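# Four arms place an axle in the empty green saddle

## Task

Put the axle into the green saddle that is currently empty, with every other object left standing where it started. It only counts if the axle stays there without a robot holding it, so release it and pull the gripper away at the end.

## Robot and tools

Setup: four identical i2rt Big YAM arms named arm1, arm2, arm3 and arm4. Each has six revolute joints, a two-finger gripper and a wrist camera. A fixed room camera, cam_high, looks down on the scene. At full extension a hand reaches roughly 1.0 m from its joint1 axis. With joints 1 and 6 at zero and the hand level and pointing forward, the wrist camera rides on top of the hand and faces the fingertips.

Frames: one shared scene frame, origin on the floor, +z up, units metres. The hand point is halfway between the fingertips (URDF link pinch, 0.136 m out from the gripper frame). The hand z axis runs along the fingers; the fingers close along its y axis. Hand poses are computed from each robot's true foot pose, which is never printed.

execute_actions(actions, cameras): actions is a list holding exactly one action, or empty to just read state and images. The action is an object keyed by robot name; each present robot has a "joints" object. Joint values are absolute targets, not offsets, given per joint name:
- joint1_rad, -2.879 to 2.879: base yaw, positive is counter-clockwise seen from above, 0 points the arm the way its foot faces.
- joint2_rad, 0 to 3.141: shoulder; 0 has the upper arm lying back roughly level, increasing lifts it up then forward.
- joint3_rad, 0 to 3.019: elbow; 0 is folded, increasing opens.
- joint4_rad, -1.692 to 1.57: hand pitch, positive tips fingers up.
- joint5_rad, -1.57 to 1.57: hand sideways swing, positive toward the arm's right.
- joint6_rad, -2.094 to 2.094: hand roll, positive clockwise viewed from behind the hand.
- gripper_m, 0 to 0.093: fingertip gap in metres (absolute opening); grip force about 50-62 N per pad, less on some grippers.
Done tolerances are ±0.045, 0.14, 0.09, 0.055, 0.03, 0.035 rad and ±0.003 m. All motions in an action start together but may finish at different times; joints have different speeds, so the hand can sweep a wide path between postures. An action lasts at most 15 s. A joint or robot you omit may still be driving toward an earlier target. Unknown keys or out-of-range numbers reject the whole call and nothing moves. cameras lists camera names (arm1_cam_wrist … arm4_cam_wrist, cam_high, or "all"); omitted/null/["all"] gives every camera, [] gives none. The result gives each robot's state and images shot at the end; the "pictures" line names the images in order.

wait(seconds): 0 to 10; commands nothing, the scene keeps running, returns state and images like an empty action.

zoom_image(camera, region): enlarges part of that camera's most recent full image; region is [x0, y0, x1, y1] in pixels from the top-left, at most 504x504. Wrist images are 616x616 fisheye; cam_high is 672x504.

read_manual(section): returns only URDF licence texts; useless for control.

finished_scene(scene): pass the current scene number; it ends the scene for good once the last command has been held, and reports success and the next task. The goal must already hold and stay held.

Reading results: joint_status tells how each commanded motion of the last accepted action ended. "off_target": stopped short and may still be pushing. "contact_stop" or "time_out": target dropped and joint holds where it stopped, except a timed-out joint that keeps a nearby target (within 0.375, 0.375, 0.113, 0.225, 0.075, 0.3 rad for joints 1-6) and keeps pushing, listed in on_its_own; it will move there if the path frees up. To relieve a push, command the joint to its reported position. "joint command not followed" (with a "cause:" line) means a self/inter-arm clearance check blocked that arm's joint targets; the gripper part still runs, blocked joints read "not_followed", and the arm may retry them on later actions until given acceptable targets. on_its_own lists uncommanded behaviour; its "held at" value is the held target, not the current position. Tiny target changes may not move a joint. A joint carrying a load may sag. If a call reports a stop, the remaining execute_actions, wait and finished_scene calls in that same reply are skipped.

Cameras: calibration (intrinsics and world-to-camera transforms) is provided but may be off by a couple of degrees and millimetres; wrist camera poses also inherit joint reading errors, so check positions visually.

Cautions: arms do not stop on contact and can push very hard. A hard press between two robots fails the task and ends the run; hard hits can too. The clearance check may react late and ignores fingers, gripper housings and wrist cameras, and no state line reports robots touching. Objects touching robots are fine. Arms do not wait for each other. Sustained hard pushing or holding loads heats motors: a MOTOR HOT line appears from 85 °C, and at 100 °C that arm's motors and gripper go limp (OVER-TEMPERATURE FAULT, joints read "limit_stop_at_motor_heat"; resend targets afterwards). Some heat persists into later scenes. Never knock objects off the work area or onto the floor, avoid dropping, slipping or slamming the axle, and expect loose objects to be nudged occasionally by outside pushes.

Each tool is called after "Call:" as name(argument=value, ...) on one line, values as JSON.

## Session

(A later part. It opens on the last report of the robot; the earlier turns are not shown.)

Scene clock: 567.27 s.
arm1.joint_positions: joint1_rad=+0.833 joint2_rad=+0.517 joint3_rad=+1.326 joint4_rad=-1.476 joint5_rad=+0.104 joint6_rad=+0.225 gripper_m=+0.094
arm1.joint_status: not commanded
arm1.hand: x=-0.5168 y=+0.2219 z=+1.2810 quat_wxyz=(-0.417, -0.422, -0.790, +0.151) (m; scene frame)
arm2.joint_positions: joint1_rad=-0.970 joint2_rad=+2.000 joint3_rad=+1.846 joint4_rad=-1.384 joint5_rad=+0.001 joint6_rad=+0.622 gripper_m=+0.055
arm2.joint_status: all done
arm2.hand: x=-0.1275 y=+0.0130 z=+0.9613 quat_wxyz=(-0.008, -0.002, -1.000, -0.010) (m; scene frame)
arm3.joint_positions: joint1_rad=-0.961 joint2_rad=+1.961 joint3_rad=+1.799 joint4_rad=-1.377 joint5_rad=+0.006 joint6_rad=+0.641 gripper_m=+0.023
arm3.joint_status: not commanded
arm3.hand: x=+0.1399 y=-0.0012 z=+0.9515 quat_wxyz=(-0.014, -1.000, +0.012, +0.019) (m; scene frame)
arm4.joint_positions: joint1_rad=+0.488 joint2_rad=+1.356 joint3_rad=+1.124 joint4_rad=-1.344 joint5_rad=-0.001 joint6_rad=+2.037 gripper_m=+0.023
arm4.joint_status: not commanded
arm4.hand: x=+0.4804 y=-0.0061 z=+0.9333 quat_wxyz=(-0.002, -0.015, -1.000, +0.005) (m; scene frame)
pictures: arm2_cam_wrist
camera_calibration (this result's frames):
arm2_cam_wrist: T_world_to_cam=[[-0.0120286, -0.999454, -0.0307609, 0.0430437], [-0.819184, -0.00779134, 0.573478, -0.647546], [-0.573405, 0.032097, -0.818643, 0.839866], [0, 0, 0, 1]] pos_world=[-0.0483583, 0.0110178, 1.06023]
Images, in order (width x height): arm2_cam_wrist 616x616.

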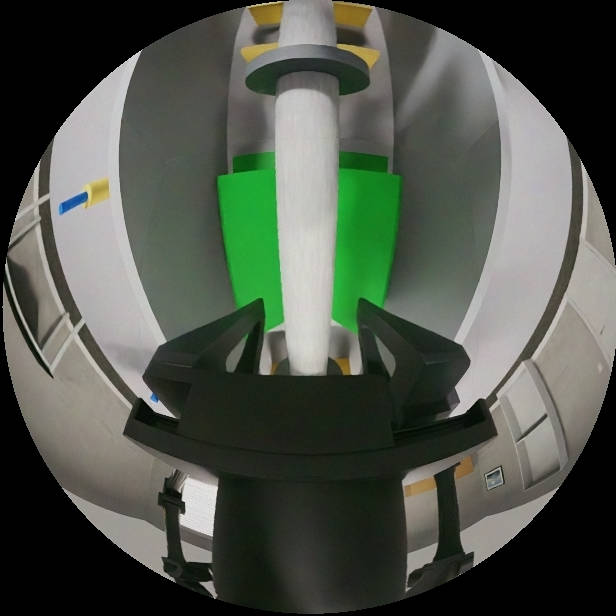

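Call:
execute_actions(actions=[{"arm2": {"joints": {"joint2_rad": 2.036, "gripper_m": 0.045}}}], cameras=["arm2_cam_wrist"])

Scene clock: 569.77 s.
arm1.joint_positions: joint1_rad=+0.833 joint2_rad=+0.517 joint3_rad=+1.326 joint4_rad=-1.476 joint5_rad=+0.104 joint6_rad=+0.225 gripper_m=+0.094
arm1.joint_status: not commanded
arm1.hand: x=-0.5168 y=+0.2219 z=+1.2810 quat_wxyz=(-0.417, -0.422, -0.790, +0.151) (m; scene frame)
arm2.joint_positions: joint1_rad=-0.970 joint2_rad=+2.004 joint3_rad=+1.846 joint4_rad=-1.384 joint5_rad=+0.001 joint6_rad=+0.622 gripper_m=+0.045
arm2.joint_status: all done
arm2.hand: x=-0.1275 y=+0.0130 z=+0.9592 quat_wxyz=(-0.007, -0.002, -1.000, -0.009) (m; scene frame)
arm3.joint_positions: joint1_rad=-0.961 joint2_rad=+1.961 joint3_rad=+1.799 joint4_rad=-1.377 joint5_rad=+0.006 joint6_rad=+0.641 gripper_m=+0.023
arm3.joint_status: not commanded
arm3.hand: x=+0.1399 y=-0.0012 z=+0.9515 quat_wxyz=(-0.014, -1.000, +0.012, +0.019) (m; scene frame)
arm4.joint_positions: joint1_rad=+0.488 joint2_rad=+1.356 joint3_rad=+1.124 joint4_rad=-1.344 joint5_rad=-0.001 joint6_rad=+2.037 gripper_m=+0.023
arm4.joint_status: not commanded
arm4.hand: x=+0.4804 y=-0.0061 z=+0.9333 quat_wxyz=(-0.002, -0.015, -1.000, +0.005) (m; scene frame)
pictures: arm2_cam_wrist
camera_calibration (this result's frames):
arm2_cam_wrist: T_world_to_cam=[[-0.0120853, -0.999514, -0.0287366, 0.0410552], [-0.817577, -0.00666856, 0.575781, -0.648369], [-0.575693, 0.0304528, -0.817099, 0.836416], [0, 0, 0, 1]] pos_world=[-0.0480763, 0.0112403, 1.05793]
Images, in order (width x height): arm2_cam_wrist 616x616.

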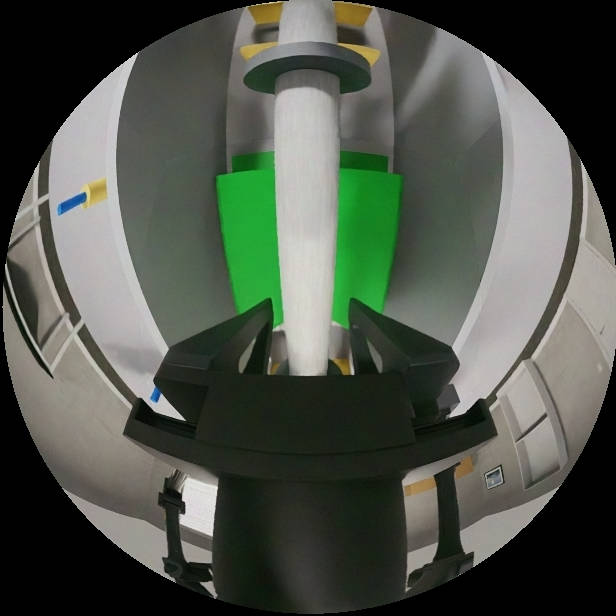

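Call:
execute_actions(actions=[], cameras=["arm2_cam_wrist"])

Scene clock: 571.40 s.
arm1.joint_positions: joint1_rad=+0.833 joint2_rad=+0.517 joint3_rad=+1.326 joint4_rad=-1.476 joint5_rad=+0.104 joint6_rad=+0.225 gripper_m=+0.094
arm1.joint_status: not commanded
arm1.hand: x=-0.5168 y=+0.2219 z=+1.2810 quat_wxyz=(-0.417, -0.422, -0.790, +0.151) (m; scene frame)
arm2.joint_positions: joint1_rad=-0.970 joint2_rad=+2.004 joint3_rad=+1.846 joint4_rad=-1.384 joint5_rad=+0.001 joint6_rad=+0.622 gripper_m=+0.045
arm2.joint_status: all done
arm2.hand: x=-0.1275 y=+0.0130 z=+0.9592 quat_wxyz=(-0.007, -0.002, -1.000, -0.009) (m; scene frame)
arm3.joint_positions: joint1_rad=-0.961 joint2_rad=+1.961 joint3_rad=+1.799 joint4_rad=-1.377 joint5_rad=+0.006 joint6_rad=+0.641 gripper_m=+0.023
arm3.joint_status: not commanded
arm3.hand: x=+0.1399 y=-0.0012 z=+0.9515 quat_wxyz=(-0.014, -1.000, +0.012, +0.019) (m; scene frame)
arm4.joint_positions: joint1_rad=+0.488 joint2_rad=+1.356 joint3_rad=+1.124 joint4_rad=-1.344 joint5_rad=-0.001 joint6_rad=+2.037 gripper_m=+0.023
arm4.joint_status: not commanded
arm4.hand: x=+0.4804 y=-0.0061 z=+0.9333 quat_wxyz=(-0.002, -0.015, -1.000, +0.005) (m; scene frame)
pictures: arm2_cam_wrist
camera_calibration (this result's frames):
arm2_cam_wrist: T_world_to_cam=[[-0.0120853, -0.999514, -0.0287366, 0.0410552], [-0.817577, -0.00666856, 0.575781, -0.648369], [-0.575693, 0.0304528, -0.817099, 0.836416], [0, 0, 0, 1]] pos_world=[-0.0480763, 0.0112403, 1.05793]
Images, in order (width x height): arm2_cam_wrist 616x616.

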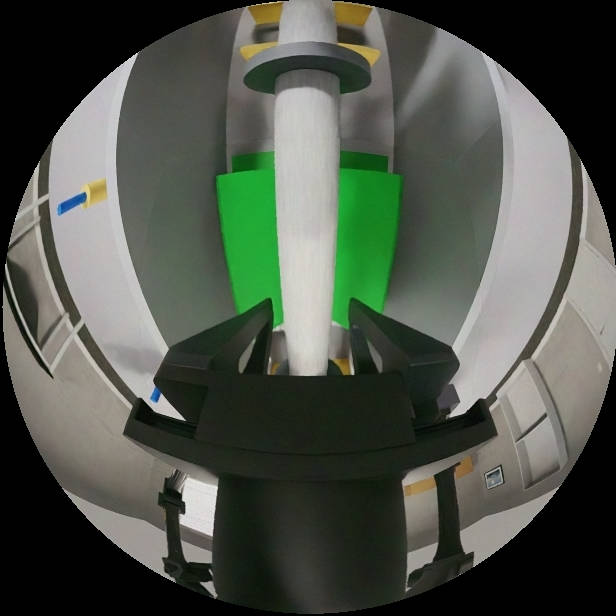

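Call:
execute_actions(actions=[{"arm2": {"joints": {"joint2_rad": 2.015, "joint3_rad": 1.814, "joint4_rad": -1.356}}}], cameras=["arm2_cam_wrist"])

Scene clock: 574.13 s.
arm1.joint_positions: joint1_rad=+0.833 joint2_rad=+0.517 joint3_rad=+1.326 joint4_rad=-1.476 joint5_rad=+0.104 joint6_rad=+0.225 gripper_m=+0.094
arm1.joint_status: not commanded
arm1.hand: x=-0.5168 y=+0.2219 z=+1.2810 quat_wxyz=(-0.417, -0.422, -0.790, +0.151) (m; scene frame)
arm2.joint_positions: joint1_rad=-0.970 joint2_rad=+2.004 joint3_rad=+1.826 joint4_rad=-1.366 joint5_rad=+0.001 joint6_rad=+0.622 gripper_m=+0.045
arm2.joint_status: all done
arm2.hand: x=-0.1291 y=+0.0119 z=+0.9516 quat_wxyz=(-0.006, -0.002, -1.000, -0.008) (m; scene frame)
arm3.joint_positions: joint1_rad=-0.961 joint2_rad=+1.961 joint3_rad=+1.799 joint4_rad=-1.377 joint5_rad=+0.006 joint6_rad=+0.641 gripper_m=+0.023
arm3.joint_status: not commanded
arm3.hand: x=+0.1399 y=-0.0012 z=+0.9515 quat_wxyz=(-0.014, -1.000, +0.012, +0.019) (m; scene frame)
arm4.joint_positions: joint1_rad=+0.488 joint2_rad=+1.356 joint3_rad=+1.124 joint4_rad=-1.344 joint5_rad=-0.001 joint6_rad=+2.037 gripper_m=+0.023
arm4.joint_status: not commanded
arm4.hand: x=+0.4804 y=-0.0061 z=+0.9333 quat_wxyz=(-0.002, -0.015, -1.000, +0.005) (m; scene frame)
pictures: arm2_cam_wrist
camera_calibration (this result's frames):
arm2_cam_wrist: T_world_to_cam=[[-0.01212, -0.999551, -0.0273869, 0.0384647], [-0.816502, -0.00591747, 0.577313, -0.646625], [-0.577216, 0.0293584, -0.816064, 0.82814], [0, 0, 0, 1]] pos_world=[-0.0494884, 0.0103081, 1.05017]
Images, in order (width x height): arm2_cam_wrist 616x616.

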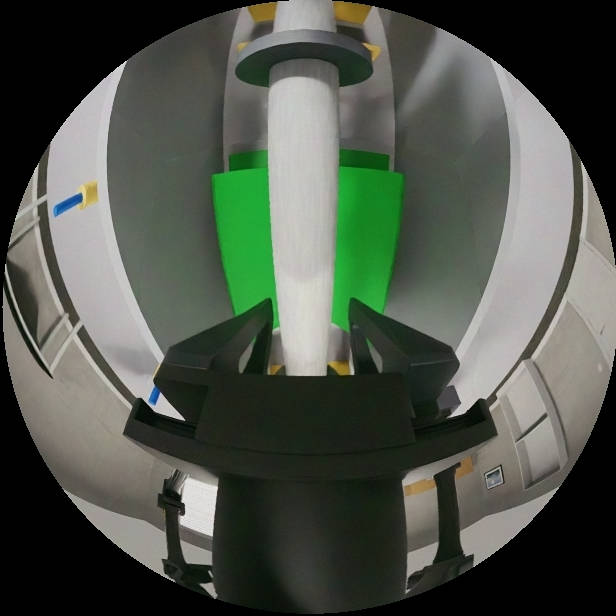

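Width ≈71 px, good depth. Close arm2.

Call:
execute_actions(actions=[{"arm2": {"joints": {"joint2_rad": 2.004, "joint3_rad": 1.826, "gripper_m": 0.0}}}], cameras=["arm2_cam_wrist"])

Scene clock: 576.47 s.
arm1.joint_positions: joint1_rad=+0.833 joint2_rad=+0.517 joint3_rad=+1.326 joint4_rad=-1.476 joint5_rad=+0.104 joint6_rad=+0.225 gripper_m=+0.094
arm1.joint_status: not commanded
arm1.hand: x=-0.5168 y=+0.2219 z=+1.2810 quat_wxyz=(-0.417, -0.422, -0.790, +0.151) (m; scene frame)
arm2.joint_positions: joint1_rad=-0.968 joint2_rad=+2.004 joint3_rad=+1.826 joint4_rad=-1.362 joint5_rad=-0.001 joint6_rad=+0.621 gripper_m=+0.023
arm2.joint_status: gripper_m off_target (ended at +0.023, target +0.000); the others done
arm2.hand: x=-0.1291 y=+0.0136 z=+0.9516 quat_wxyz=(-0.006, +0.000, -1.000, -0.010) (m; scene frame)
arm3.joint_positions: joint1_rad=-0.960 joint2_rad=+1.961 joint3_rad=+1.800 joint4_rad=-1.377 joint5_rad=+0.006 joint6_rad=+0.640 gripper_m=+0.023
arm3.joint_status: not commanded
arm3.hand: x=+0.1401 y=-0.0018 z=+0.9519 quat_wxyz=(-0.015, -1.000, +0.011, +0.019) (m; scene frame)
arm4.joint_positions: joint1_rad=+0.488 joint2_rad=+1.356 joint3_rad=+1.124 joint4_rad=-1.344 joint5_rad=+0.000 joint6_rad=+2.037 gripper_m=+0.023
arm4.joint_status: not commanded
arm4.hand: x=+0.4805 y=-0.0060 z=+0.9333 quat_wxyz=(-0.002, -0.015, -1.000, +0.005) (m; scene frame)
pictures: arm2_cam_wrist
camera_calibration (this result's frames):
arm2_cam_wrist: T_world_to_cam=[[-0.00976228, -0.999456, -0.0314916, 0.0443158], [-0.817517, -0.010158, 0.575815, -0.645296], [-0.575822, 0.0313662, -0.816973, 0.829123], [0, 0, 0, 1]] pos_world=[-0.0496799, 0.0117304, 1.05034]
Images, in order (width x height): arm2_cam_wrist 616x616.

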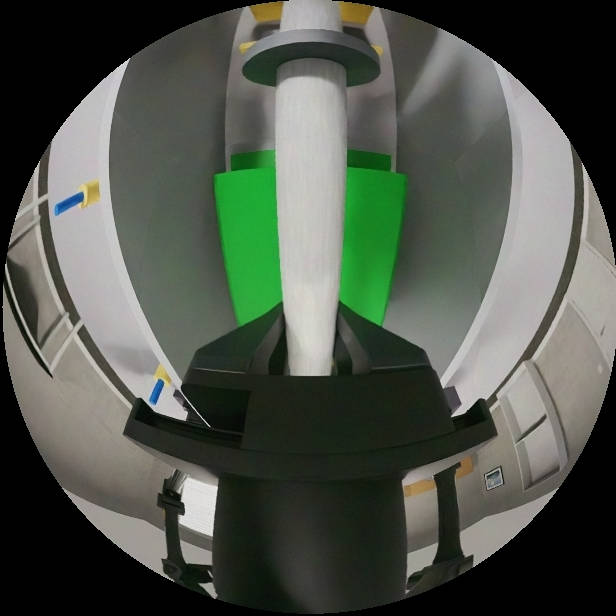

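Call:
execute_actions(actions=[{"arm2": {"joints": {"joint2_rad": 1.974, "joint3_rad": 1.864}}, "arm4": {"joints": {"joint2_rad": 1.311, "joint3_rad": 1.216}}, "arm3": {"joints": {"joint1_rad": -0.96, "joint2_rad": 1.961, "joint3_rad": 1.8, "joint4_rad": -1.377}}}], cameras=[])

Call:
execute_actions(actions=[{"arm3": {"joints": {"gripper_m": 0.06}}}], cameras=["arm3_cam_wrist", "arm4_cam_wrist"])

Scene clock: 582.73 s.
arm1.joint_positions: joint1_rad=+0.833 joint2_rad=+0.517 joint3_rad=+1.326 joint4_rad=-1.476 joint5_rad=+0.104 joint6_rad=+0.225 gripper_m=+0.094
arm1.joint_status: not commanded
arm1.hand: x=-0.5168 y=+0.2219 z=+1.2810 quat_wxyz=(-0.417, -0.422, -0.790, +0.151) (m; scene frame)
arm2.joint_positions: joint1_rad=-0.968 joint2_rad=+2.001 joint3_rad=+1.826 joint4_rad=-1.361 joint5_rad=-0.001 joint6_rad=+0.621 gripper_m=+0.023
arm2.joint_status: all done
arm2.hand: x=-0.1289 y=+0.0137 z=+0.9530 quat_wxyz=(-0.008, +0.000, -1.000, -0.011) (m; scene frame)
arm3.joint_positions: joint1_rad=-0.960 joint2_rad=+1.962 joint3_rad=+1.797 joint4_rad=-1.376 joint5_rad=+0.006 joint6_rad=+0.640 gripper_m=+0.023
arm3.joint_status: all done
arm3.hand: x=+0.1404 y=-0.0016 z=+0.9498 quat_wxyz=(-0.014, -1.000, +0.011, +0.018) (m; scene frame)
arm4.joint_positions: joint1_rad=+0.488 joint2_rad=+1.356 joint3_rad=+1.124 joint4_rad=-1.344 joint5_rad=-0.001 joint6_rad=+2.037 gripper_m=+0.023
arm4.joint_status: joint3_rad time_out (moved +0.000 of +0.092); the others done
arm4.on_its_own: joint3_rad reads +1.124 and still pushes toward +1.216 since a time_out
arm4.hand: x=+0.4804 y=-0.0061 z=+0.9333 quat_wxyz=(-0.002, -0.015, -1.000, +0.005) (m; scene frame)
pictures: none
No camera images: the call's "cameras" was empty. Leave "cameras" out to get every camera's image.

not run: a stop came earlier in this reply.

Call:
execute_actions(actions=[{"arm3": {"joints": {"gripper_m": 0.06}}}], cameras=["arm3_cam_wrist", "arm4_cam_wrist"])

Scene clock: 585.23 s.
arm1.joint_positions: joint1_rad=+0.833 joint2_rad=+0.517 joint3_rad=+1.326 joint4_rad=-1.476 joint5_rad=+0.104 joint6_rad=+0.225 gripper_m=+0.094
arm1.joint_status: not commanded
arm1.hand: x=-0.5168 y=+0.2219 z=+1.2810 quat_wxyz=(-0.417, -0.422, -0.790, +0.151) (m; scene frame)
arm2.joint_positions: joint1_rad=-0.968 joint2_rad=+2.001 joint3_rad=+1.826 joint4_rad=-1.361 joint5_rad=-0.002 joint6_rad=+0.621 gripper_m=+0.023
arm2.joint_status: not commanded
arm2.hand: x=-0.1290 y=+0.0137 z=+0.9530 quat_wxyz=(-0.008, +0.000, -1.000, -0.011) (m; scene frame)
arm3.joint_positions: joint1_rad=-0.960 joint2_rad=+1.962 joint3_rad=+1.797 joint4_rad=-1.376 joint5_rad=+0.004 joint6_rad=+0.640 gripper_m=+0.060
arm3.joint_status: all done
arm3.hand: x=+0.1407 y=-0.0019 z=+0.9496 quat_wxyz=(-0.015, -1.000, +0.011, +0.017) (m; scene frame)
arm4.joint_positions: joint1_rad=+0.488 joint2_rad=+1.356 joint3_rad=+1.124 joint4_rad=-1.344 joint5_rad=-0.001 joint6_rad=+2.037 gripper_m=+0.023
arm4.joint_status: not commanded
arm4.on_its_own: joint3_rad reads +1.124 and still pushes toward +1.216 since a time_out
arm4.hand: x=+0.4803 y=-0.0061 z=+0.9333 quat_wxyz=(-0.002, -0.015, -1.000, +0.005) (m; scene frame)
pictures: arm3_cam_wrist, arm4_cam_wrist
camera_calibration (this result's frames):
arm3_cam_wrist: T_world_to_cam=[[0.0275929, 0.998458, -0.0481591, 0.0454938], [0.819299, 0.00501265, 0.573345, -0.655362], [0.572702, -0.0552769, -0.817898, 0.813681], [0, 0, 0, 1]] pos_world=[0.0696853, 0.0028392, 1.04345]
arm4_cam_wrist: T_world_to_cam=[[-0.0316656, -0.999496, 0.00226179, 0.0082603], [-0.808768, 0.0269525, 0.58751, -0.156682], [-0.587275, 0.0167746, -0.809214, 1.16229], [0, 0, 0, 1]] pos_world=[0.556128, -0.00701789, 1.03258]
Images, in order (width x height): arm3_cam_wrist 616x616, arm4_cam_wrist 616x616.

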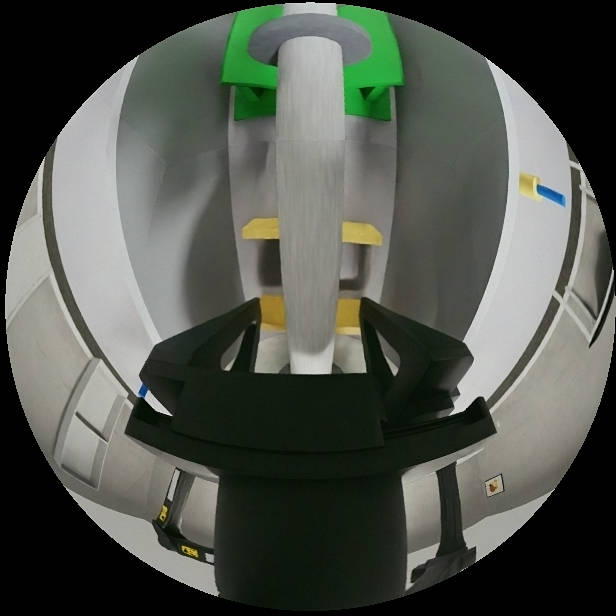

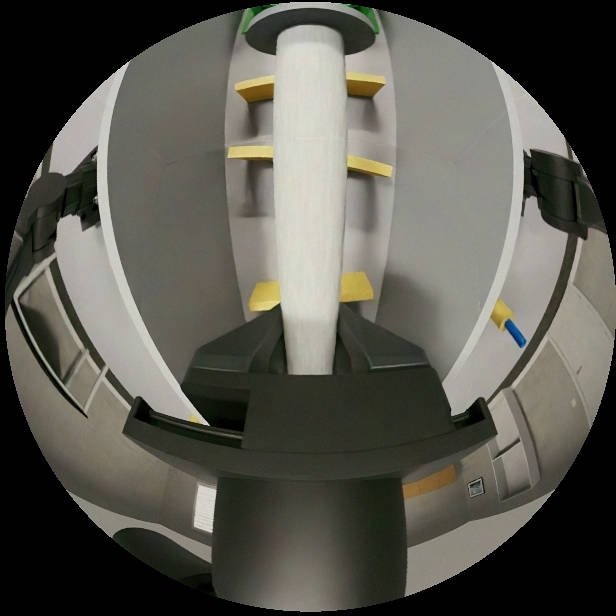

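Call:
execute_actions(actions=[{"arm3": {"joints": {"joint2_rad": 1.0, "gripper_m": 0.09}}}], cameras=["cam_high"])

Scene clock: 590.53 s.
arm1.joint_positions: joint1_rad=+0.833 joint2_rad=+0.517 joint3_rad=+1.326 joint4_rad=-1.476 joint5_rad=+0.104 joint6_rad=+0.225 gripper_m=+0.094
arm1.joint_status: not commanded
arm1.hand: x=-0.5168 y=+0.2219 z=+1.2810 quat_wxyz=(-0.417, -0.422, -0.790, +0.151) (m; scene frame)
arm2.joint_positions: joint1_rad=-0.968 joint2_rad=+2.001 joint3_rad=+1.826 joint4_rad=-1.361 joint5_rad=-0.002 joint6_rad=+0.621 gripper_m=+0.023
arm2.joint_status: not commanded
arm2.hand: x=-0.1290 y=+0.0137 z=+0.9530 quat_wxyz=(-0.008, +0.000, -1.000, -0.011) (m; scene frame)
arm3.joint_positions: joint1_rad=-0.960 joint2_rad=+1.001 joint3_rad=+1.793 joint4_rad=-1.376 joint5_rad=+0.004 joint6_rad=+0.640 gripper_m=+0.090
arm3.joint_status: all done
arm3.hand: x=+0.3610 y=+0.1586 z=+1.4220 quat_wxyz=(-0.284, -0.877, +0.012, +0.388) (m; scene frame)
arm4.joint_positions: joint1_rad=+0.488 joint2_rad=+1.356 joint3_rad=+1.124 joint4_rad=-1.344 joint5_rad=-0.001 joint6_rad=+2.037 gripper_m=+0.023
arm4.joint_status: not commanded
arm4.on_its_own: joint3_rad reads +1.124 and still pushes toward +1.216 since a time_out
arm4.hand: x=+0.4803 y=-0.0061 z=+0.9333 quat_wxyz=(-0.002, -0.015, -1.000, +0.005) (m; scene frame)
pictures: cam_high
Images, in order (width x height): cam_high 672x504.

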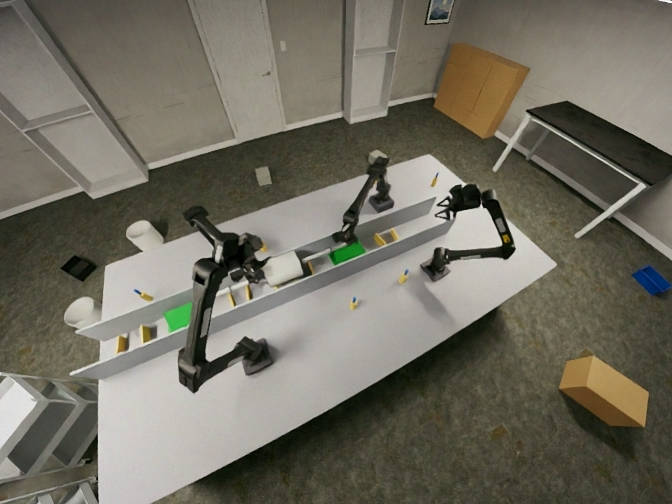

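Call:
execute_actions(actions=[{"arm3": {"joints": {"joint1_rad": 0.32, "joint3_rad": 1.63, "joint4_rad": -1.475, "joint6_rad": 1.925}}}], cameras=["cam_high"])

Call:
execute_actions(actions=[{"arm3": {"joints": {"joint2_rad": 1.36, "joint3_rad": 1.19, "joint4_rad": -1.375}}}], cameras=["arm3_cam_wrist", "cam_high"])

Scene clock: 600.20 s.
arm1.joint_positions: joint1_rad=+0.833 joint2_rad=+0.517 joint3_rad=+1.326 joint4_rad=-1.476 joint5_rad=+0.104 joint6_rad=+0.225 gripper_m=+0.094
arm1.joint_status: not commanded
arm1.hand: x=-0.5168 y=+0.2219 z=+1.2810 quat_wxyz=(-0.417, -0.422, -0.790, +0.151) (m; scene frame)
arm2.joint_positions: joint1_rad=-0.968 joint2_rad=+2.001 joint3_rad=+1.826 joint4_rad=-1.361 joint5_rad=-0.002 joint6_rad=+0.621 gripper_m=+0.023
arm2.joint_status: not commanded
arm2.hand: x=-0.1290 y=+0.0137 z=+0.9530 quat_wxyz=(-0.008, +0.000, -1.000, -0.011) (m; scene frame)
arm3.joint_positions: joint1_rad=+0.316 joint2_rad=+1.005 joint3_rad=+1.616 joint4_rad=-1.467 joint5_rad=+0.001 joint6_rad=+1.913 gripper_m=+0.090
arm3.joint_status: all done
arm3.hand: x=+0.7550 y=+0.0252 z=+1.3182 quat_wxyz=(-0.338, -0.935, +0.007, -0.110) (m; scene frame)
arm4.joint_positions: joint1_rad=+0.488 joint2_rad=+1.356 joint3_rad=+1.124 joint4_rad=-1.344 joint5_rad=-0.001 joint6_rad=+2.037 gripper_m=+0.023
arm4.joint_status: not commanded
arm4.on_its_own: joint3_rad reads +1.124 and still pushes toward +1.216 since a time_out
arm4.hand: x=+0.4803 y=-0.0061 z=+0.9333 quat_wxyz=(-0.002, -0.015, -1.000, +0.005) (m; scene frame)
pictures: cam_high
Images, in order (width x height): cam_high 672x504.

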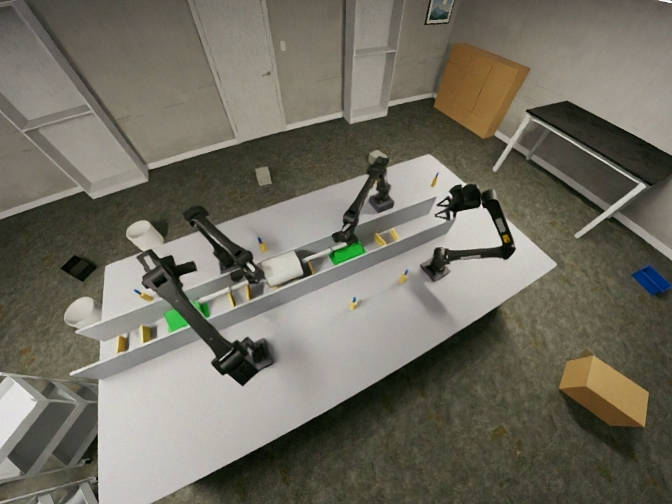

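Scene clock: 601.60 s.
arm1.joint_positions: joint1_rad=+0.833 joint2_rad=+0.517 joint3_rad=+1.326 joint4_rad=-1.476 joint5_rad=+0.104 joint6_rad=+0.225 gripper_m=+0.094
arm1.joint_status: not commanded
arm1.hand: x=-0.5168 y=+0.2219 z=+1.2810 quat_wxyz=(-0.417, -0.422, -0.790, +0.151) (m; scene frame)
arm2.joint_positions: joint1_rad=-0.968 joint2_rad=+2.001 joint3_rad=+1.826 joint4_rad=-1.361 joint5_rad=-0.002 joint6_rad=+0.621 gripper_m=+0.023
arm2.joint_status: not commanded
arm2.hand: x=-0.1290 y=+0.0137 z=+0.9530 quat_wxyz=(-0.008, +0.000, -1.000, -0.011) (m; scene frame)
arm3.joint_positions: joint1_rad=+0.316 joint2_rad=+1.369 joint3_rad=+1.156 joint4_rad=-1.377 joint5_rad=+0.001 joint6_rad=+1.914 gripper_m=+0.090
arm3.joint_status: all done
arm3.hand: x=+0.7618 y=-0.0087 z=+0.9869 quat_wxyz=(+0.002, -1.000, +0.010, +0.008) (m; scene frame)
arm4.joint_positions: joint1_rad=+0.488 joint2_rad=+1.356 joint3_rad=+1.124 joint4_rad=-1.344 joint5_rad=-0.001 joint6_rad=+2.037 gripper_m=+0.023
arm4.joint_status: not commanded
arm4.on_its_own: joint3_rad reads +1.124 and still pushes toward +1.216 since a time_out
arm4.hand: x=+0.4803 y=-0.0061 z=+0.9333 quat_wxyz=(-0.002, -0.015, -1.000, +0.005) (m; scene frame)
pictures: arm3_cam_wrist, cam_high
camera_calibration (this result's frames):
arm3_cam_wrist: T_world_to_cam=[[0.026526, 0.999534, -0.0151209, 0.00520865], [0.80804, -0.0125338, 0.588994, -1.19255], [0.58853, -0.0278419, -0.807996, 0.466543], [0, 0, 0, 1]] pos_world=[0.688915, -0.0071639, 1.07945]
Images, in order (width x height): arm3_cam_wrist 616x616, cam_high 672x504.

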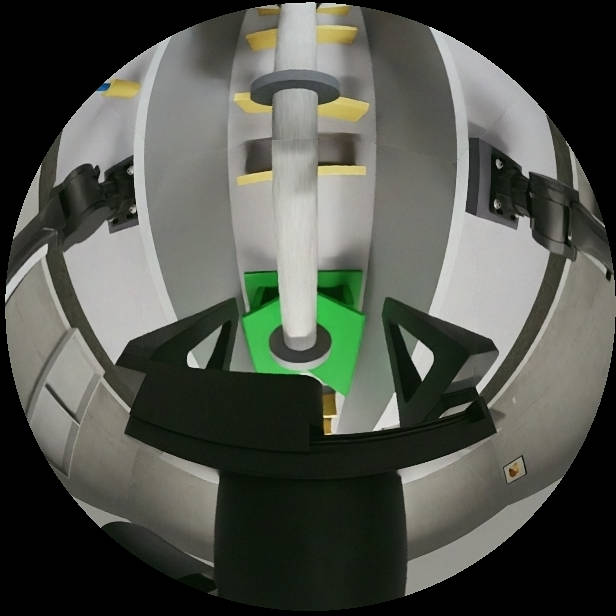

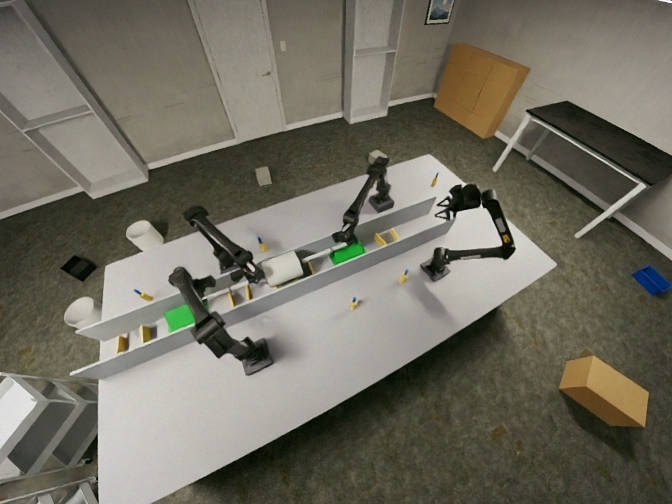

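Call:
execute_actions(actions=[{"arm3": {"joints": {"joint2_rad": 1.395, "joint3_rad": 1.078, "joint4_rad": -1.205, "gripper_m": 0.065}}}], cameras=["arm3_cam_wrist"])

Scene clock: 608.43 s.
arm1.joint_positions: joint1_rad=+0.833 joint2_rad=+0.517 joint3_rad=+1.326 joint4_rad=-1.476 joint5_rad=+0.104 joint6_rad=+0.225 gripper_m=+0.094
arm1.joint_status: not commanded
arm1.hand: x=-0.5168 y=+0.2219 z=+1.2810 quat_wxyz=(-0.417, -0.422, -0.790, +0.151) (m; scene frame)
arm2.joint_positions: joint1_rad=-0.968 joint2_rad=+2.001 joint3_rad=+1.826 joint4_rad=-1.361 joint5_rad=-0.002 joint6_rad=+0.621 gripper_m=+0.023
arm2.joint_status: not commanded
arm2.hand: x=-0.1290 y=+0.0137 z=+0.9530 quat_wxyz=(-0.008, +0.000, -1.000, -0.011) (m; scene frame)
arm3.joint_positions: joint1_rad=+0.316 joint2_rad=+1.379 joint3_rad=+1.069 joint4_rad=-1.216 joint5_rad=+0.001 joint6_rad=+1.914 gripper_m=+0.065
arm3.joint_status: all done
arm3.hand: x=+0.7647 y=-0.0190 z=+0.9516 quat_wxyz=(-0.029, -1.000, +0.010, -0.003) (m; scene frame)
arm4.joint_positions: joint1_rad=+0.488 joint2_rad=+1.356 joint3_rad=+1.124 joint4_rad=-1.344 joint5_rad=-0.001 joint6_rad=+2.037 gripper_m=+0.023
arm4.joint_status: not commanded
arm4.on_its_own: joint3_rad reads +1.124 and still pushes toward +1.216 since a time_out
arm4.hand: x=+0.4803 y=-0.0061 z=+0.9333 quat_wxyz=(-0.002, -0.015, -1.000, +0.005) (m; scene frame)
pictures: arm3_cam_wrist
camera_calibration (this result's frames):
arm3_cam_wrist: T_world_to_cam=[[0.0270027, 0.996743, -0.075987, 0.0724164], [0.795765, 0.0245725, 0.605107, -1.17949], [0.605003, -0.0768073, -0.79251, 0.407679], [0, 0, 0, 1]] pos_world=[0.689993, -0.0118848, 1.04231]
Images, in order (width x height): arm3_cam_wrist 616x616.

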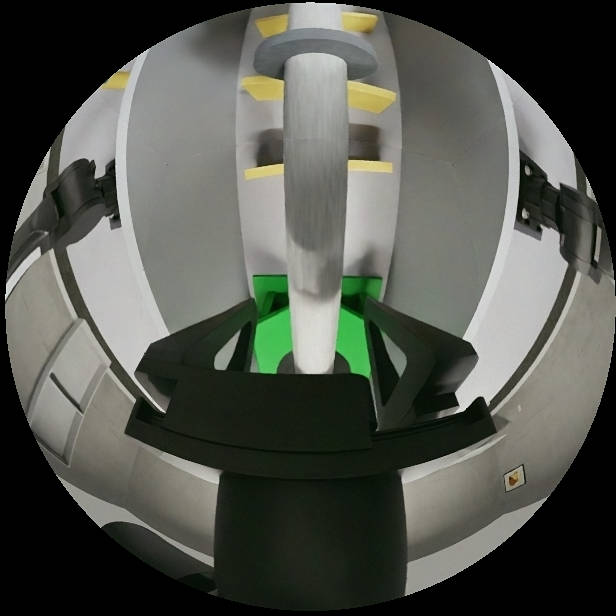

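Call:
execute_actions(actions=[{"arm3": {"joints": {"joint3_rad": 1.046, "joint4_rad": -1.185, "gripper_m": 0.048}}}], cameras=["arm3_cam_wrist"])

Scene clock: 611.77 s.
arm1.joint_positions: joint1_rad=+0.833 joint2_rad=+0.517 joint3_rad=+1.326 joint4_rad=-1.476 joint5_rad=+0.104 joint6_rad=+0.225 gripper_m=+0.094
arm1.joint_status: not commanded
arm1.hand: x=-0.5168 y=+0.2219 z=+1.2810 quat_wxyz=(-0.417, -0.422, -0.790, +0.151) (m; scene frame)
arm2.joint_positions: joint1_rad=-0.968 joint2_rad=+2.001 joint3_rad=+1.826 joint4_rad=-1.361 joint5_rad=-0.002 joint6_rad=+0.621 gripper_m=+0.023
arm2.joint_status: not commanded
arm2.hand: x=-0.1290 y=+0.0137 z=+0.9530 quat_wxyz=(-0.008, +0.000, -1.000, -0.011) (m; scene frame)
arm3.joint_positions: joint1_rad=+0.316 joint2_rad=+1.379 joint3_rad=+1.043 joint4_rad=-1.197 joint5_rad=+0.001 joint6_rad=+1.914 gripper_m=+0.048
arm3.joint_status: all done
arm3.hand: x=+0.7630 y=-0.0143 z=+0.9418 quat_wxyz=(-0.025, -1.000, +0.010, -0.001) (m; scene frame)
arm4.joint_positions: joint1_rad=+0.488 joint2_rad=+1.356 joint3_rad=+1.124 joint4_rad=-1.344 joint5_rad=-0.001 joint6_rad=+2.037 gripper_m=+0.023
arm4.joint_status: not commanded
arm4.on_its_own: joint3_rad reads +1.124 and still pushes toward +1.216 since a time_out
arm4.hand: x=+0.4803 y=-0.0061 z=+0.9333 quat_wxyz=(-0.002, -0.015, -1.000, +0.005) (m; scene frame)
pictures: arm3_cam_wrist
camera_calibration (this result's frames):
arm3_cam_wrist: T_world_to_cam=[[0.0269265, 0.997264, -0.0688377, 0.060357], [0.797227, 0.0201213, 0.603344, -1.17183], [0.603079, -0.0711252, -0.794504, 0.404733], [0, 0, 0, 1]] pos_world=[0.688507, -0.00782635, 1.03274]
Images, in order (width x height): arm3_cam_wrist 616x616.

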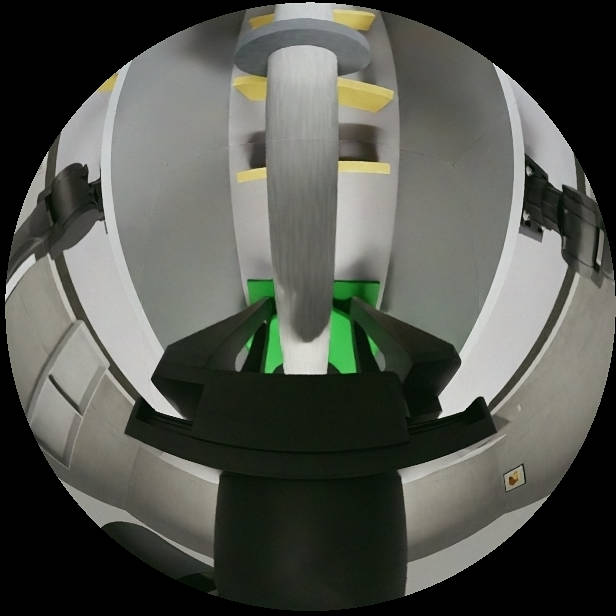

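Call:
execute_actions(actions=[{"arm3": {"joints": {"joint2_rad": 1.379, "joint4_rad": -1.176, "gripper_m": 0.0}}}], cameras=["arm3_cam_wrist"])

Scene clock: 615.20 s.
arm1.joint_positions: joint1_rad=+0.833 joint2_rad=+0.517 joint3_rad=+1.326 joint4_rad=-1.476 joint5_rad=+0.104 joint6_rad=+0.225 gripper_m=+0.094
arm1.joint_status: not commanded
arm1.hand: x=-0.5168 y=+0.2219 z=+1.2810 quat_wxyz=(-0.417, -0.422, -0.790, +0.151) (m; scene frame)
arm2.joint_positions: joint1_rad=-0.968 joint2_rad=+2.001 joint3_rad=+1.826 joint4_rad=-1.361 joint5_rad=-0.002 joint6_rad=+0.621 gripper_m=+0.023
arm2.joint_status: not commanded
arm2.hand: x=-0.1289 y=+0.0138 z=+0.9530 quat_wxyz=(-0.008, +0.000, -1.000, -0.012) (m; scene frame)
arm3.joint_positions: joint1_rad=+0.316 joint2_rad=+1.379 joint3_rad=+1.043 joint4_rad=-1.186 joint5_rad=+0.002 joint6_rad=+1.914 gripper_m=+0.023
arm3.joint_status: gripper_m off_target (ended at +0.023, target +0.000); the others done
arm3.hand: x=+0.7638 y=-0.0169 z=+0.9419 quat_wxyz=(-0.031, -0.999, +0.010, -0.003) (m; scene frame)
arm4.joint_positions: joint1_rad=+0.488 joint2_rad=+1.356 joint3_rad=+1.124 joint4_rad=-1.343 joint5_rad=-0.001 joint6_rad=+2.036 gripper_m=+0.023
arm4.joint_status: not commanded
arm4.on_its_own: joint3_rad reads +1.124 and still pushes toward +1.216 since a time_out
arm4.hand: x=+0.4804 y=-0.0060 z=+0.9333 quat_wxyz=(-0.002, -0.015, -1.000, +0.005) (m; scene frame)
pictures: arm3_cam_wrist
camera_calibration (this result's frames):
arm3_cam_wrist: T_world_to_cam=[[0.0270307, 0.996471, -0.0794633, 0.072873], [0.795544, 0.0266898, 0.605308, -1.17291], [0.605293, -0.0795785, -0.792015, 0.40004], [0, 0, 0, 1]] pos_world=[0.688991, -0.00947647, 1.0326]
Images, in order (width x height): arm3_cam_wrist 616x616.

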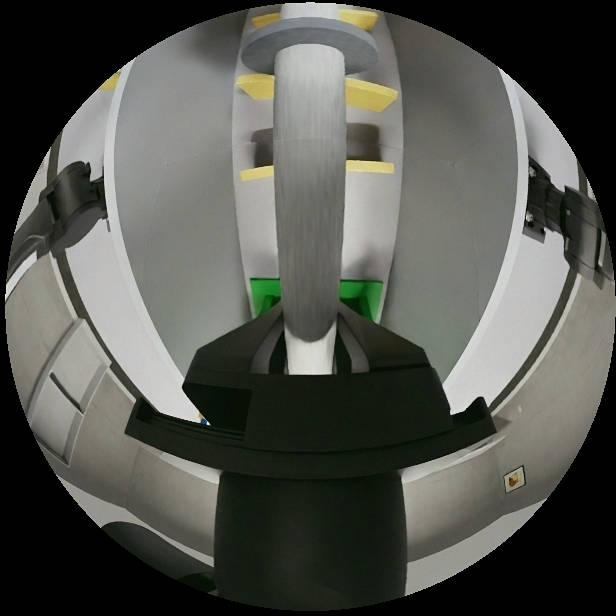

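Call:
execute_actions(actions=[{"arm2": {"joints": {"joint2_rad": 1.951, "joint3_rad": 1.889}}, "arm3": {"joints": {"joint2_rad": 1.346, "joint3_rad": 1.111, "joint4_rad": -1.186}}, "arm4": {"joints": {"joint2_rad": 1.358, "joint3_rad": 1.12}}}], cameras=[])

Call:
execute_actions(actions=[{"arm4": {"joints": {"gripper_m": 0.065}}}], cameras=["arm4_cam_wrist"])

Scene clock: 620.80 s.
arm1.joint_positions: joint1_rad=+0.833 joint2_rad=+0.517 joint3_rad=+1.326 joint4_rad=-1.476 joint5_rad=+0.104 joint6_rad=+0.225 gripper_m=+0.094
arm1.joint_status: not commanded
arm1.hand: x=-0.5168 y=+0.2219 z=+1.2810 quat_wxyz=(-0.417, -0.422, -0.790, +0.151) (m; scene frame)
arm2.joint_positions: joint1_rad=-0.968 joint2_rad=+2.001 joint3_rad=+1.826 joint4_rad=-1.361 joint5_rad=-0.002 joint6_rad=+0.621 gripper_m=+0.023
arm2.joint_status: all done
arm2.hand: x=-0.1289 y=+0.0138 z=+0.9532 quat_wxyz=(-0.008, +0.000, -1.000, -0.012) (m; scene frame)
arm3.joint_positions: joint1_rad=+0.316 joint2_rad=+1.377 joint3_rad=+1.043 joint4_rad=-1.186 joint5_rad=+0.002 joint6_rad=+1.914 gripper_m=+0.023
arm3.joint_status: all done
arm3.hand: x=+0.7638 y=-0.0169 z=+0.9428 quat_wxyz=(-0.032, -0.999, +0.010, -0.003) (m; scene frame)
arm4.joint_positions: joint1_rad=+0.488 joint2_rad=+1.358 joint3_rad=+1.122 joint4_rad=-1.343 joint5_rad=-0.001 joint6_rad=+2.036 gripper_m=+0.023
arm4.joint_status: all done
arm4.hand: x=+0.4806 y=-0.0065 z=+0.9321 quat_wxyz=(-0.002, -0.015, -1.000, +0.007) (m; scene frame)
pictures: none
No camera images: the call's "cameras" was empty. Leave "cameras" out to get every camera's image.

Scene clock: 621.43 s.
arm1.joint_positions: joint1_rad=+0.833 joint2_rad=+0.517 joint3_rad=+1.326 joint4_rad=-1.476 joint5_rad=+0.104 joint6_rad=+0.225 gripper_m=+0.094
arm1.joint_status: not commanded
arm1.hand: x=-0.5168 y=+0.2219 z=+1.2810 quat_wxyz=(-0.417, -0.422, -0.790, +0.151) (m; scene frame)
arm2.joint_positions: joint1_rad=-0.968 joint2_rad=+2.001 joint3_rad=+1.826 joint4_rad=-1.361 joint5_rad=-0.002 joint6_rad=+0.621 gripper_m=+0.023
arm2.joint_status: not commanded
arm2.hand: x=-0.1289 y=+0.0138 z=+0.9532 quat_wxyz=(-0.008, +0.000, -1.000, -0.012) (m; scene frame)
arm3.joint_positions: joint1_rad=+0.316 joint2_rad=+1.377 joint3_rad=+1.043 joint4_rad=-1.186 joint5_rad=+0.002 joint6_rad=+1.914 gripper_m=+0.023
arm3.joint_status: not commanded
arm3.hand: x=+0.7638 y=-0.0169 z=+0.9428 quat_wxyz=(-0.032, -0.999, +0.010, -0.003) (m; scene frame)
arm4.joint_positions: joint1_rad=+0.488 joint2_rad=+1.358 joint3_rad=+1.122 joint4_rad=-1.343 joint5_rad=-0.001 joint6_rad=+2.036 gripper_m=+0.065
arm4.joint_status: all done
arm4.hand: x=+0.4806 y=-0.0065 z=+0.9321 quat_wxyz=(-0.002, -0.015, -1.000, +0.007) (m; scene frame)
pictures: arm4_cam_wrist
camera_calibration (this result's frames):
arm4_cam_wrist: T_world_to_cam=[[-0.0312833, -0.999499, 0.00481629, 0.00530369], [-0.809735, 0.0281682, 0.586119, -0.15396], [-0.585961, 0.0144358, -0.81021, 1.16173], [0, 0, 0, 1]] pos_world=[0.556225, -0.00713264, 1.03146]
Images, in order (width x height): arm4_cam_wrist 616x616.

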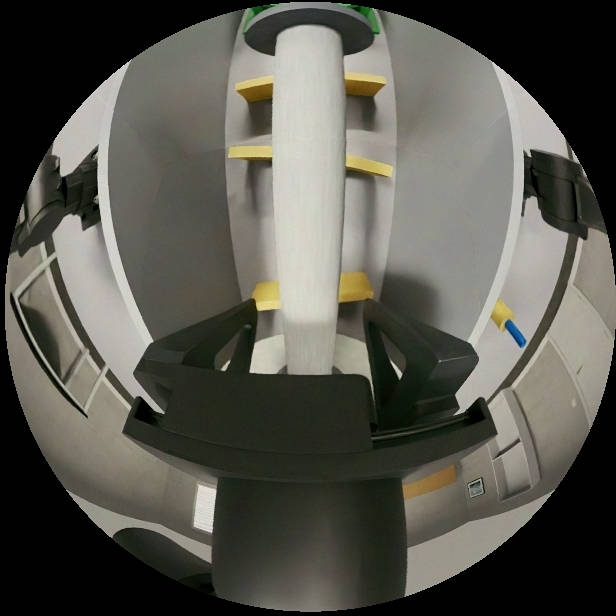

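Call:
execute_actions(actions=[{"arm4": {"joints": {"joint2_rad": 0.85}}}], cameras=["cam_high"])

Scene clock: 631.13 s.
arm1.joint_positions: joint1_rad=+0.833 joint2_rad=+0.517 joint3_rad=+1.326 joint4_rad=-1.476 joint5_rad=+0.104 joint6_rad=+0.225 gripper_m=+0.094
arm1.joint_status: not commanded
arm1.hand: x=-0.5168 y=+0.2219 z=+1.2810 quat_wxyz=(-0.417, -0.422, -0.790, +0.151) (m; scene frame)
arm2.joint_positions: joint1_rad=-0.968 joint2_rad=+2.001 joint3_rad=+1.826 joint4_rad=-1.361 joint5_rad=-0.002 joint6_rad=+0.621 gripper_m=+0.023
arm2.joint_status: not commanded
arm2.hand: x=-0.1289 y=+0.0138 z=+0.9532 quat_wxyz=(-0.008, +0.000, -1.000, -0.012) (m; scene frame)
arm3.joint_positions: joint1_rad=+0.316 joint2_rad=+1.377 joint3_rad=+1.043 joint4_rad=-1.186 joint5_rad=+0.002 joint6_rad=+1.914 gripper_m=+0.023
arm3.joint_status: not commanded
arm3.hand: x=+0.7638 y=-0.0169 z=+0.9428 quat_wxyz=(-0.032, -0.999, +0.010, -0.003) (m; scene frame)
arm4.joint_positions: joint1_rad=+0.488 joint2_rad=+0.841 joint3_rad=+1.116 joint4_rad=-1.343 joint5_rad=-0.001 joint6_rad=+2.036 gripper_m=+0.065
arm4.joint_status: all done
arm4.hand: x=+0.5105 y=-0.0706 z=+1.0990 quat_wxyz=(+0.108, -0.014, -0.969, -0.221) (m; scene frame)
pictures: cam_high
Images, in order (width x height): cam_high 672x504.

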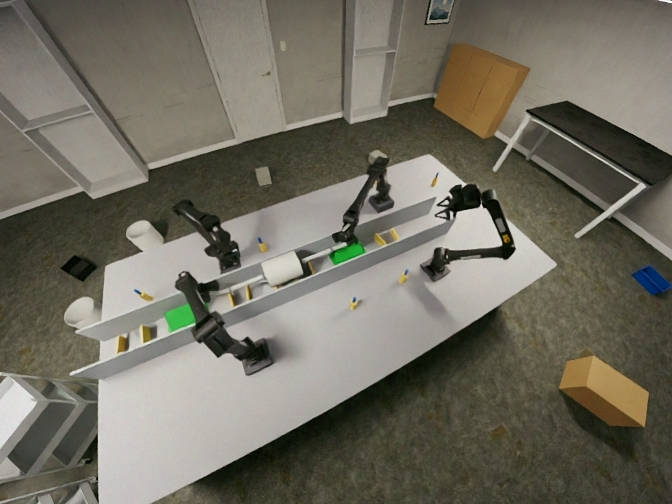

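Call:
execute_actions(actions=[{"arm2": {"joints": {"joint1_rad": -0.855, "joint2_rad": 1.752, "joint3_rad": 1.557, "joint4_rad": -1.243, "joint6_rad": 0.737}}, "arm3": {"joints": {"joint1_rad": 0.056, "joint2_rad": 1.277, "joint3_rad": 1.05, "joint4_rad": -1.215, "joint6_rad": 1.648}}, "arm4": {"joints": {"joint2_rad": 0.42}}}], cameras=["arm2_cam_wrist", "arm3_cam_wrist", "cam_high"])

Scene clock: 641.20 s.
arm1.joint_positions: joint1_rad=+0.833 joint2_rad=+0.517 joint3_rad=+1.326 joint4_rad=-1.476 joint5_rad=+0.104 joint6_rad=+0.225 gripper_m=+0.094
arm1.joint_status: not commanded
arm1.hand: x=-0.5168 y=+0.2219 z=+1.2810 quat_wxyz=(-0.417, -0.422, -0.790, +0.151) (m; scene frame)
arm2.joint_positions: joint1_rad=-0.846 joint2_rad=+1.786 joint3_rad=+1.542 joint4_rad=-1.259 joint5_rad=-0.001 joint6_rad=+0.760 gripper_m=+0.023
arm2.joint_status: all done
arm2.hand: x=-0.2283 y=+0.0259 z=+0.9688 quat_wxyz=(-0.019, -0.009, -1.000, -0.024) (m; scene frame)
arm3.joint_positions: joint1_rad=+0.053 joint2_rad=+1.315 joint3_rad=+1.022 joint4_rad=-1.215 joint5_rad=+0.001 joint6_rad=+1.666 gripper_m=+0.023
arm3.joint_status: all done
arm3.hand: x=+0.6630 y=-0.0200 z=+0.9581 quat_wxyz=(-0.039, -0.999, +0.017, +0.002) (m; scene frame)
arm4.joint_positions: joint1_rad=+0.488 joint2_rad=+0.409 joint3_rad=+1.116 joint4_rad=-1.343 joint5_rad=-0.001 joint6_rad=+2.036 gripper_m=+0.065
arm4.joint_status: all done
arm4.hand: x=+0.5595 y=-0.1755 z=+1.1986 quat_wxyz=(+0.196, -0.013, -0.894, -0.403) (m; scene frame)
pictures: arm2_cam_wrist, arm3_cam_wrist, cam_high
camera_calibration (this result's frames):
arm2_cam_wrist: T_world_to_cam=[[-0.0248963, -0.997926, -0.0593567, 0.079671], [-0.831498, -0.0122904, 0.555391, -0.719539], [-0.554969, 0.0631822, -0.829468, 0.801672], [0, 0, 0, 1]] pos_world=[-0.151409, 0.020011, 1.06932]
arm3_cam_wrist: T_world_to_cam=[[0.0405519, 0.994473, -0.09685, 0.087556], [0.801636, 0.0254784, 0.597269, -1.09887], [0.596435, -0.101859, -0.796172, 0.483], [0, 0, 0, 1]] pos_world=[0.589267, -0.00987668, 1.04935]
Images, in order (width x height): arm2_cam_wrist 616x616, arm3_cam_wrist 616x616, cam_high 672x504.

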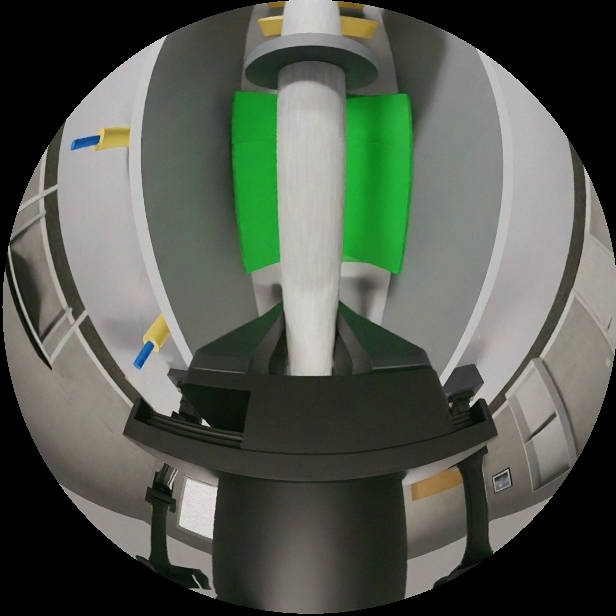

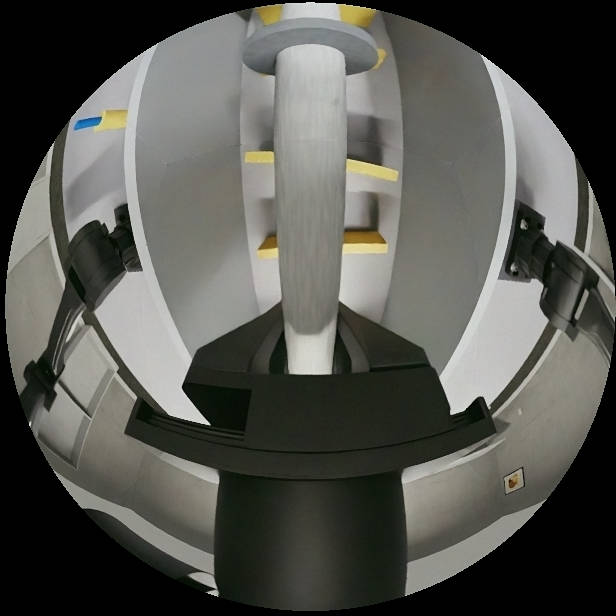

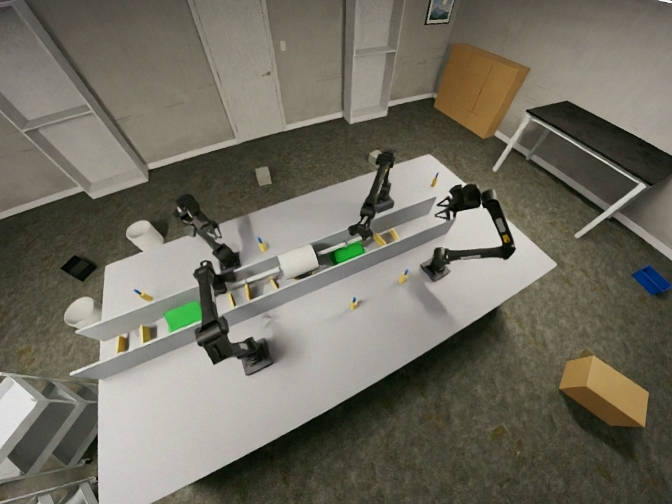

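Call:
execute_actions(actions=[{"arm2": {"joints": {"joint1_rad": -0.722, "joint2_rad": 1.601, "joint3_rad": 1.301, "joint4_rad": -1.182, "joint6_rad": 0.875}}, "arm3": {"joints": {"joint1_rad": -0.211, "joint2_rad": 1.311, "joint3_rad": 1.048, "joint4_rad": -1.22, "joint6_rad": 1.38}}, "arm4": {"joints": {"joint2_rad": 0.22}}}], cameras=["arm2_cam_wrist", "arm3_cam_wrist"])

Scene clock: 651.10 s.
arm1.joint_positions: joint1_rad=+0.833 joint2_rad=+0.517 joint3_rad=+1.326 joint4_rad=-1.476 joint5_rad=+0.104 joint6_rad=+0.225 gripper_m=+0.094
arm1.joint_status: not commanded
arm1.hand: x=-0.5168 y=+0.2219 z=+1.2810 quat_wxyz=(-0.417, -0.422, -0.790, +0.151) (m; scene frame)
arm2.joint_positions: joint1_rad=-0.715 joint2_rad=+1.628 joint3_rad=+1.294 joint4_rad=-1.184 joint5_rad=+0.005 joint6_rad=+0.878 gripper_m=+0.023
arm2.joint_status: all done
arm2.hand: x=-0.3260 y=+0.0210 z=+0.9553 quat_wxyz=(-0.013, -0.002, -1.000, -0.019) (m; scene frame)
arm3.joint_positions: joint1_rad=-0.216 joint2_rad=+1.317 joint3_rad=+1.018 joint4_rad=-1.216 joint5_rad=-0.009 joint6_rad=+1.386 gripper_m=+0.023
arm3.joint_status: all done
arm3.hand: x=+0.5654 y=-0.0109 z=+0.9564 quat_wxyz=(-0.036, -0.999, +0.012, +0.005) (m; scene frame)
arm4.joint_positions: joint1_rad=+0.488 joint2_rad=+0.206 joint3_rad=+1.116 joint4_rad=-1.343 joint5_rad=-0.001 joint6_rad=+2.036 gripper_m=+0.065
arm4.joint_status: all done
arm4.hand: x=+0.5877 y=-0.2360 z=+1.2263 quat_wxyz=(+0.234, -0.013, -0.844, -0.482) (m; scene frame)
pictures: arm2_cam_wrist, arm3_cam_wrist
camera_calibration (this result's frames):
arm2_cam_wrist: T_world_to_cam=[[-0.0129519, -0.998692, -0.0494541, 0.0659844], [-0.824952, -0.0172765, 0.564939, -0.800205], [-0.565055, 0.0481143, -0.823649, 0.728062], [0, 0, 0, 1]] pos_world=[-0.247881, 0.0170432, 1.055]
arm3_cam_wrist: T_world_to_cam=[[0.0286105, 0.99552, -0.0901213, 0.0826685], [0.805452, 0.0304328, 0.591879, -1.01679], [0.59197, -0.0895224, -0.800973, 0.548037], [0, 0, 0, 1]] pos_world=[0.492193, -0.00229263, 1.04823]
Images, in order (width x height): arm2_cam_wrist 616x616, arm3_cam_wrist 616x616.

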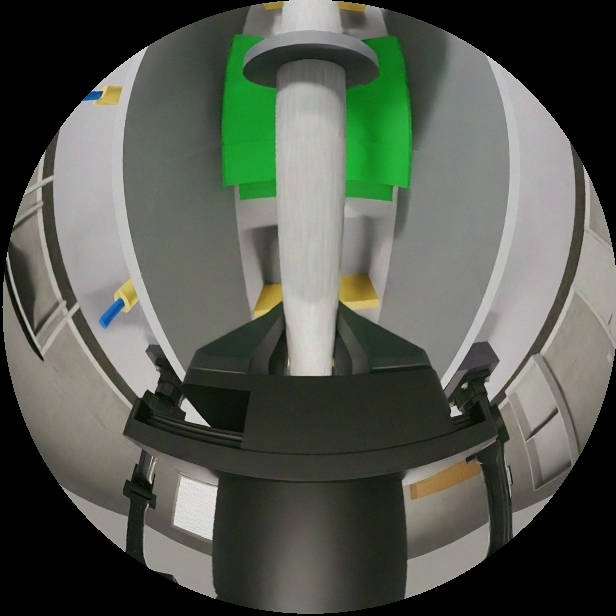

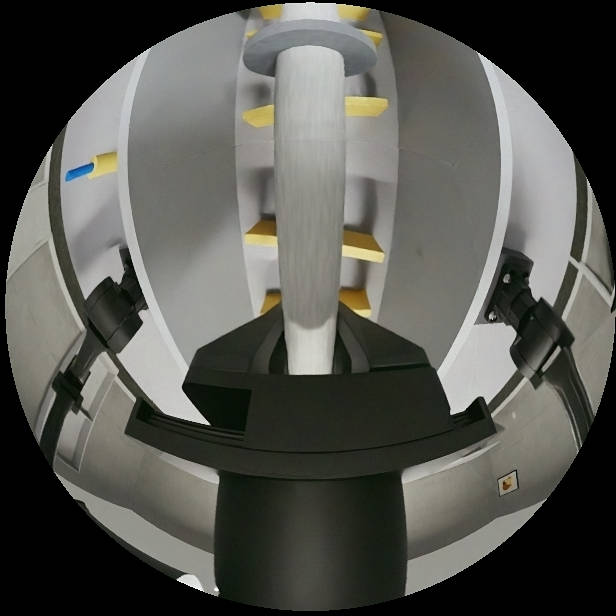

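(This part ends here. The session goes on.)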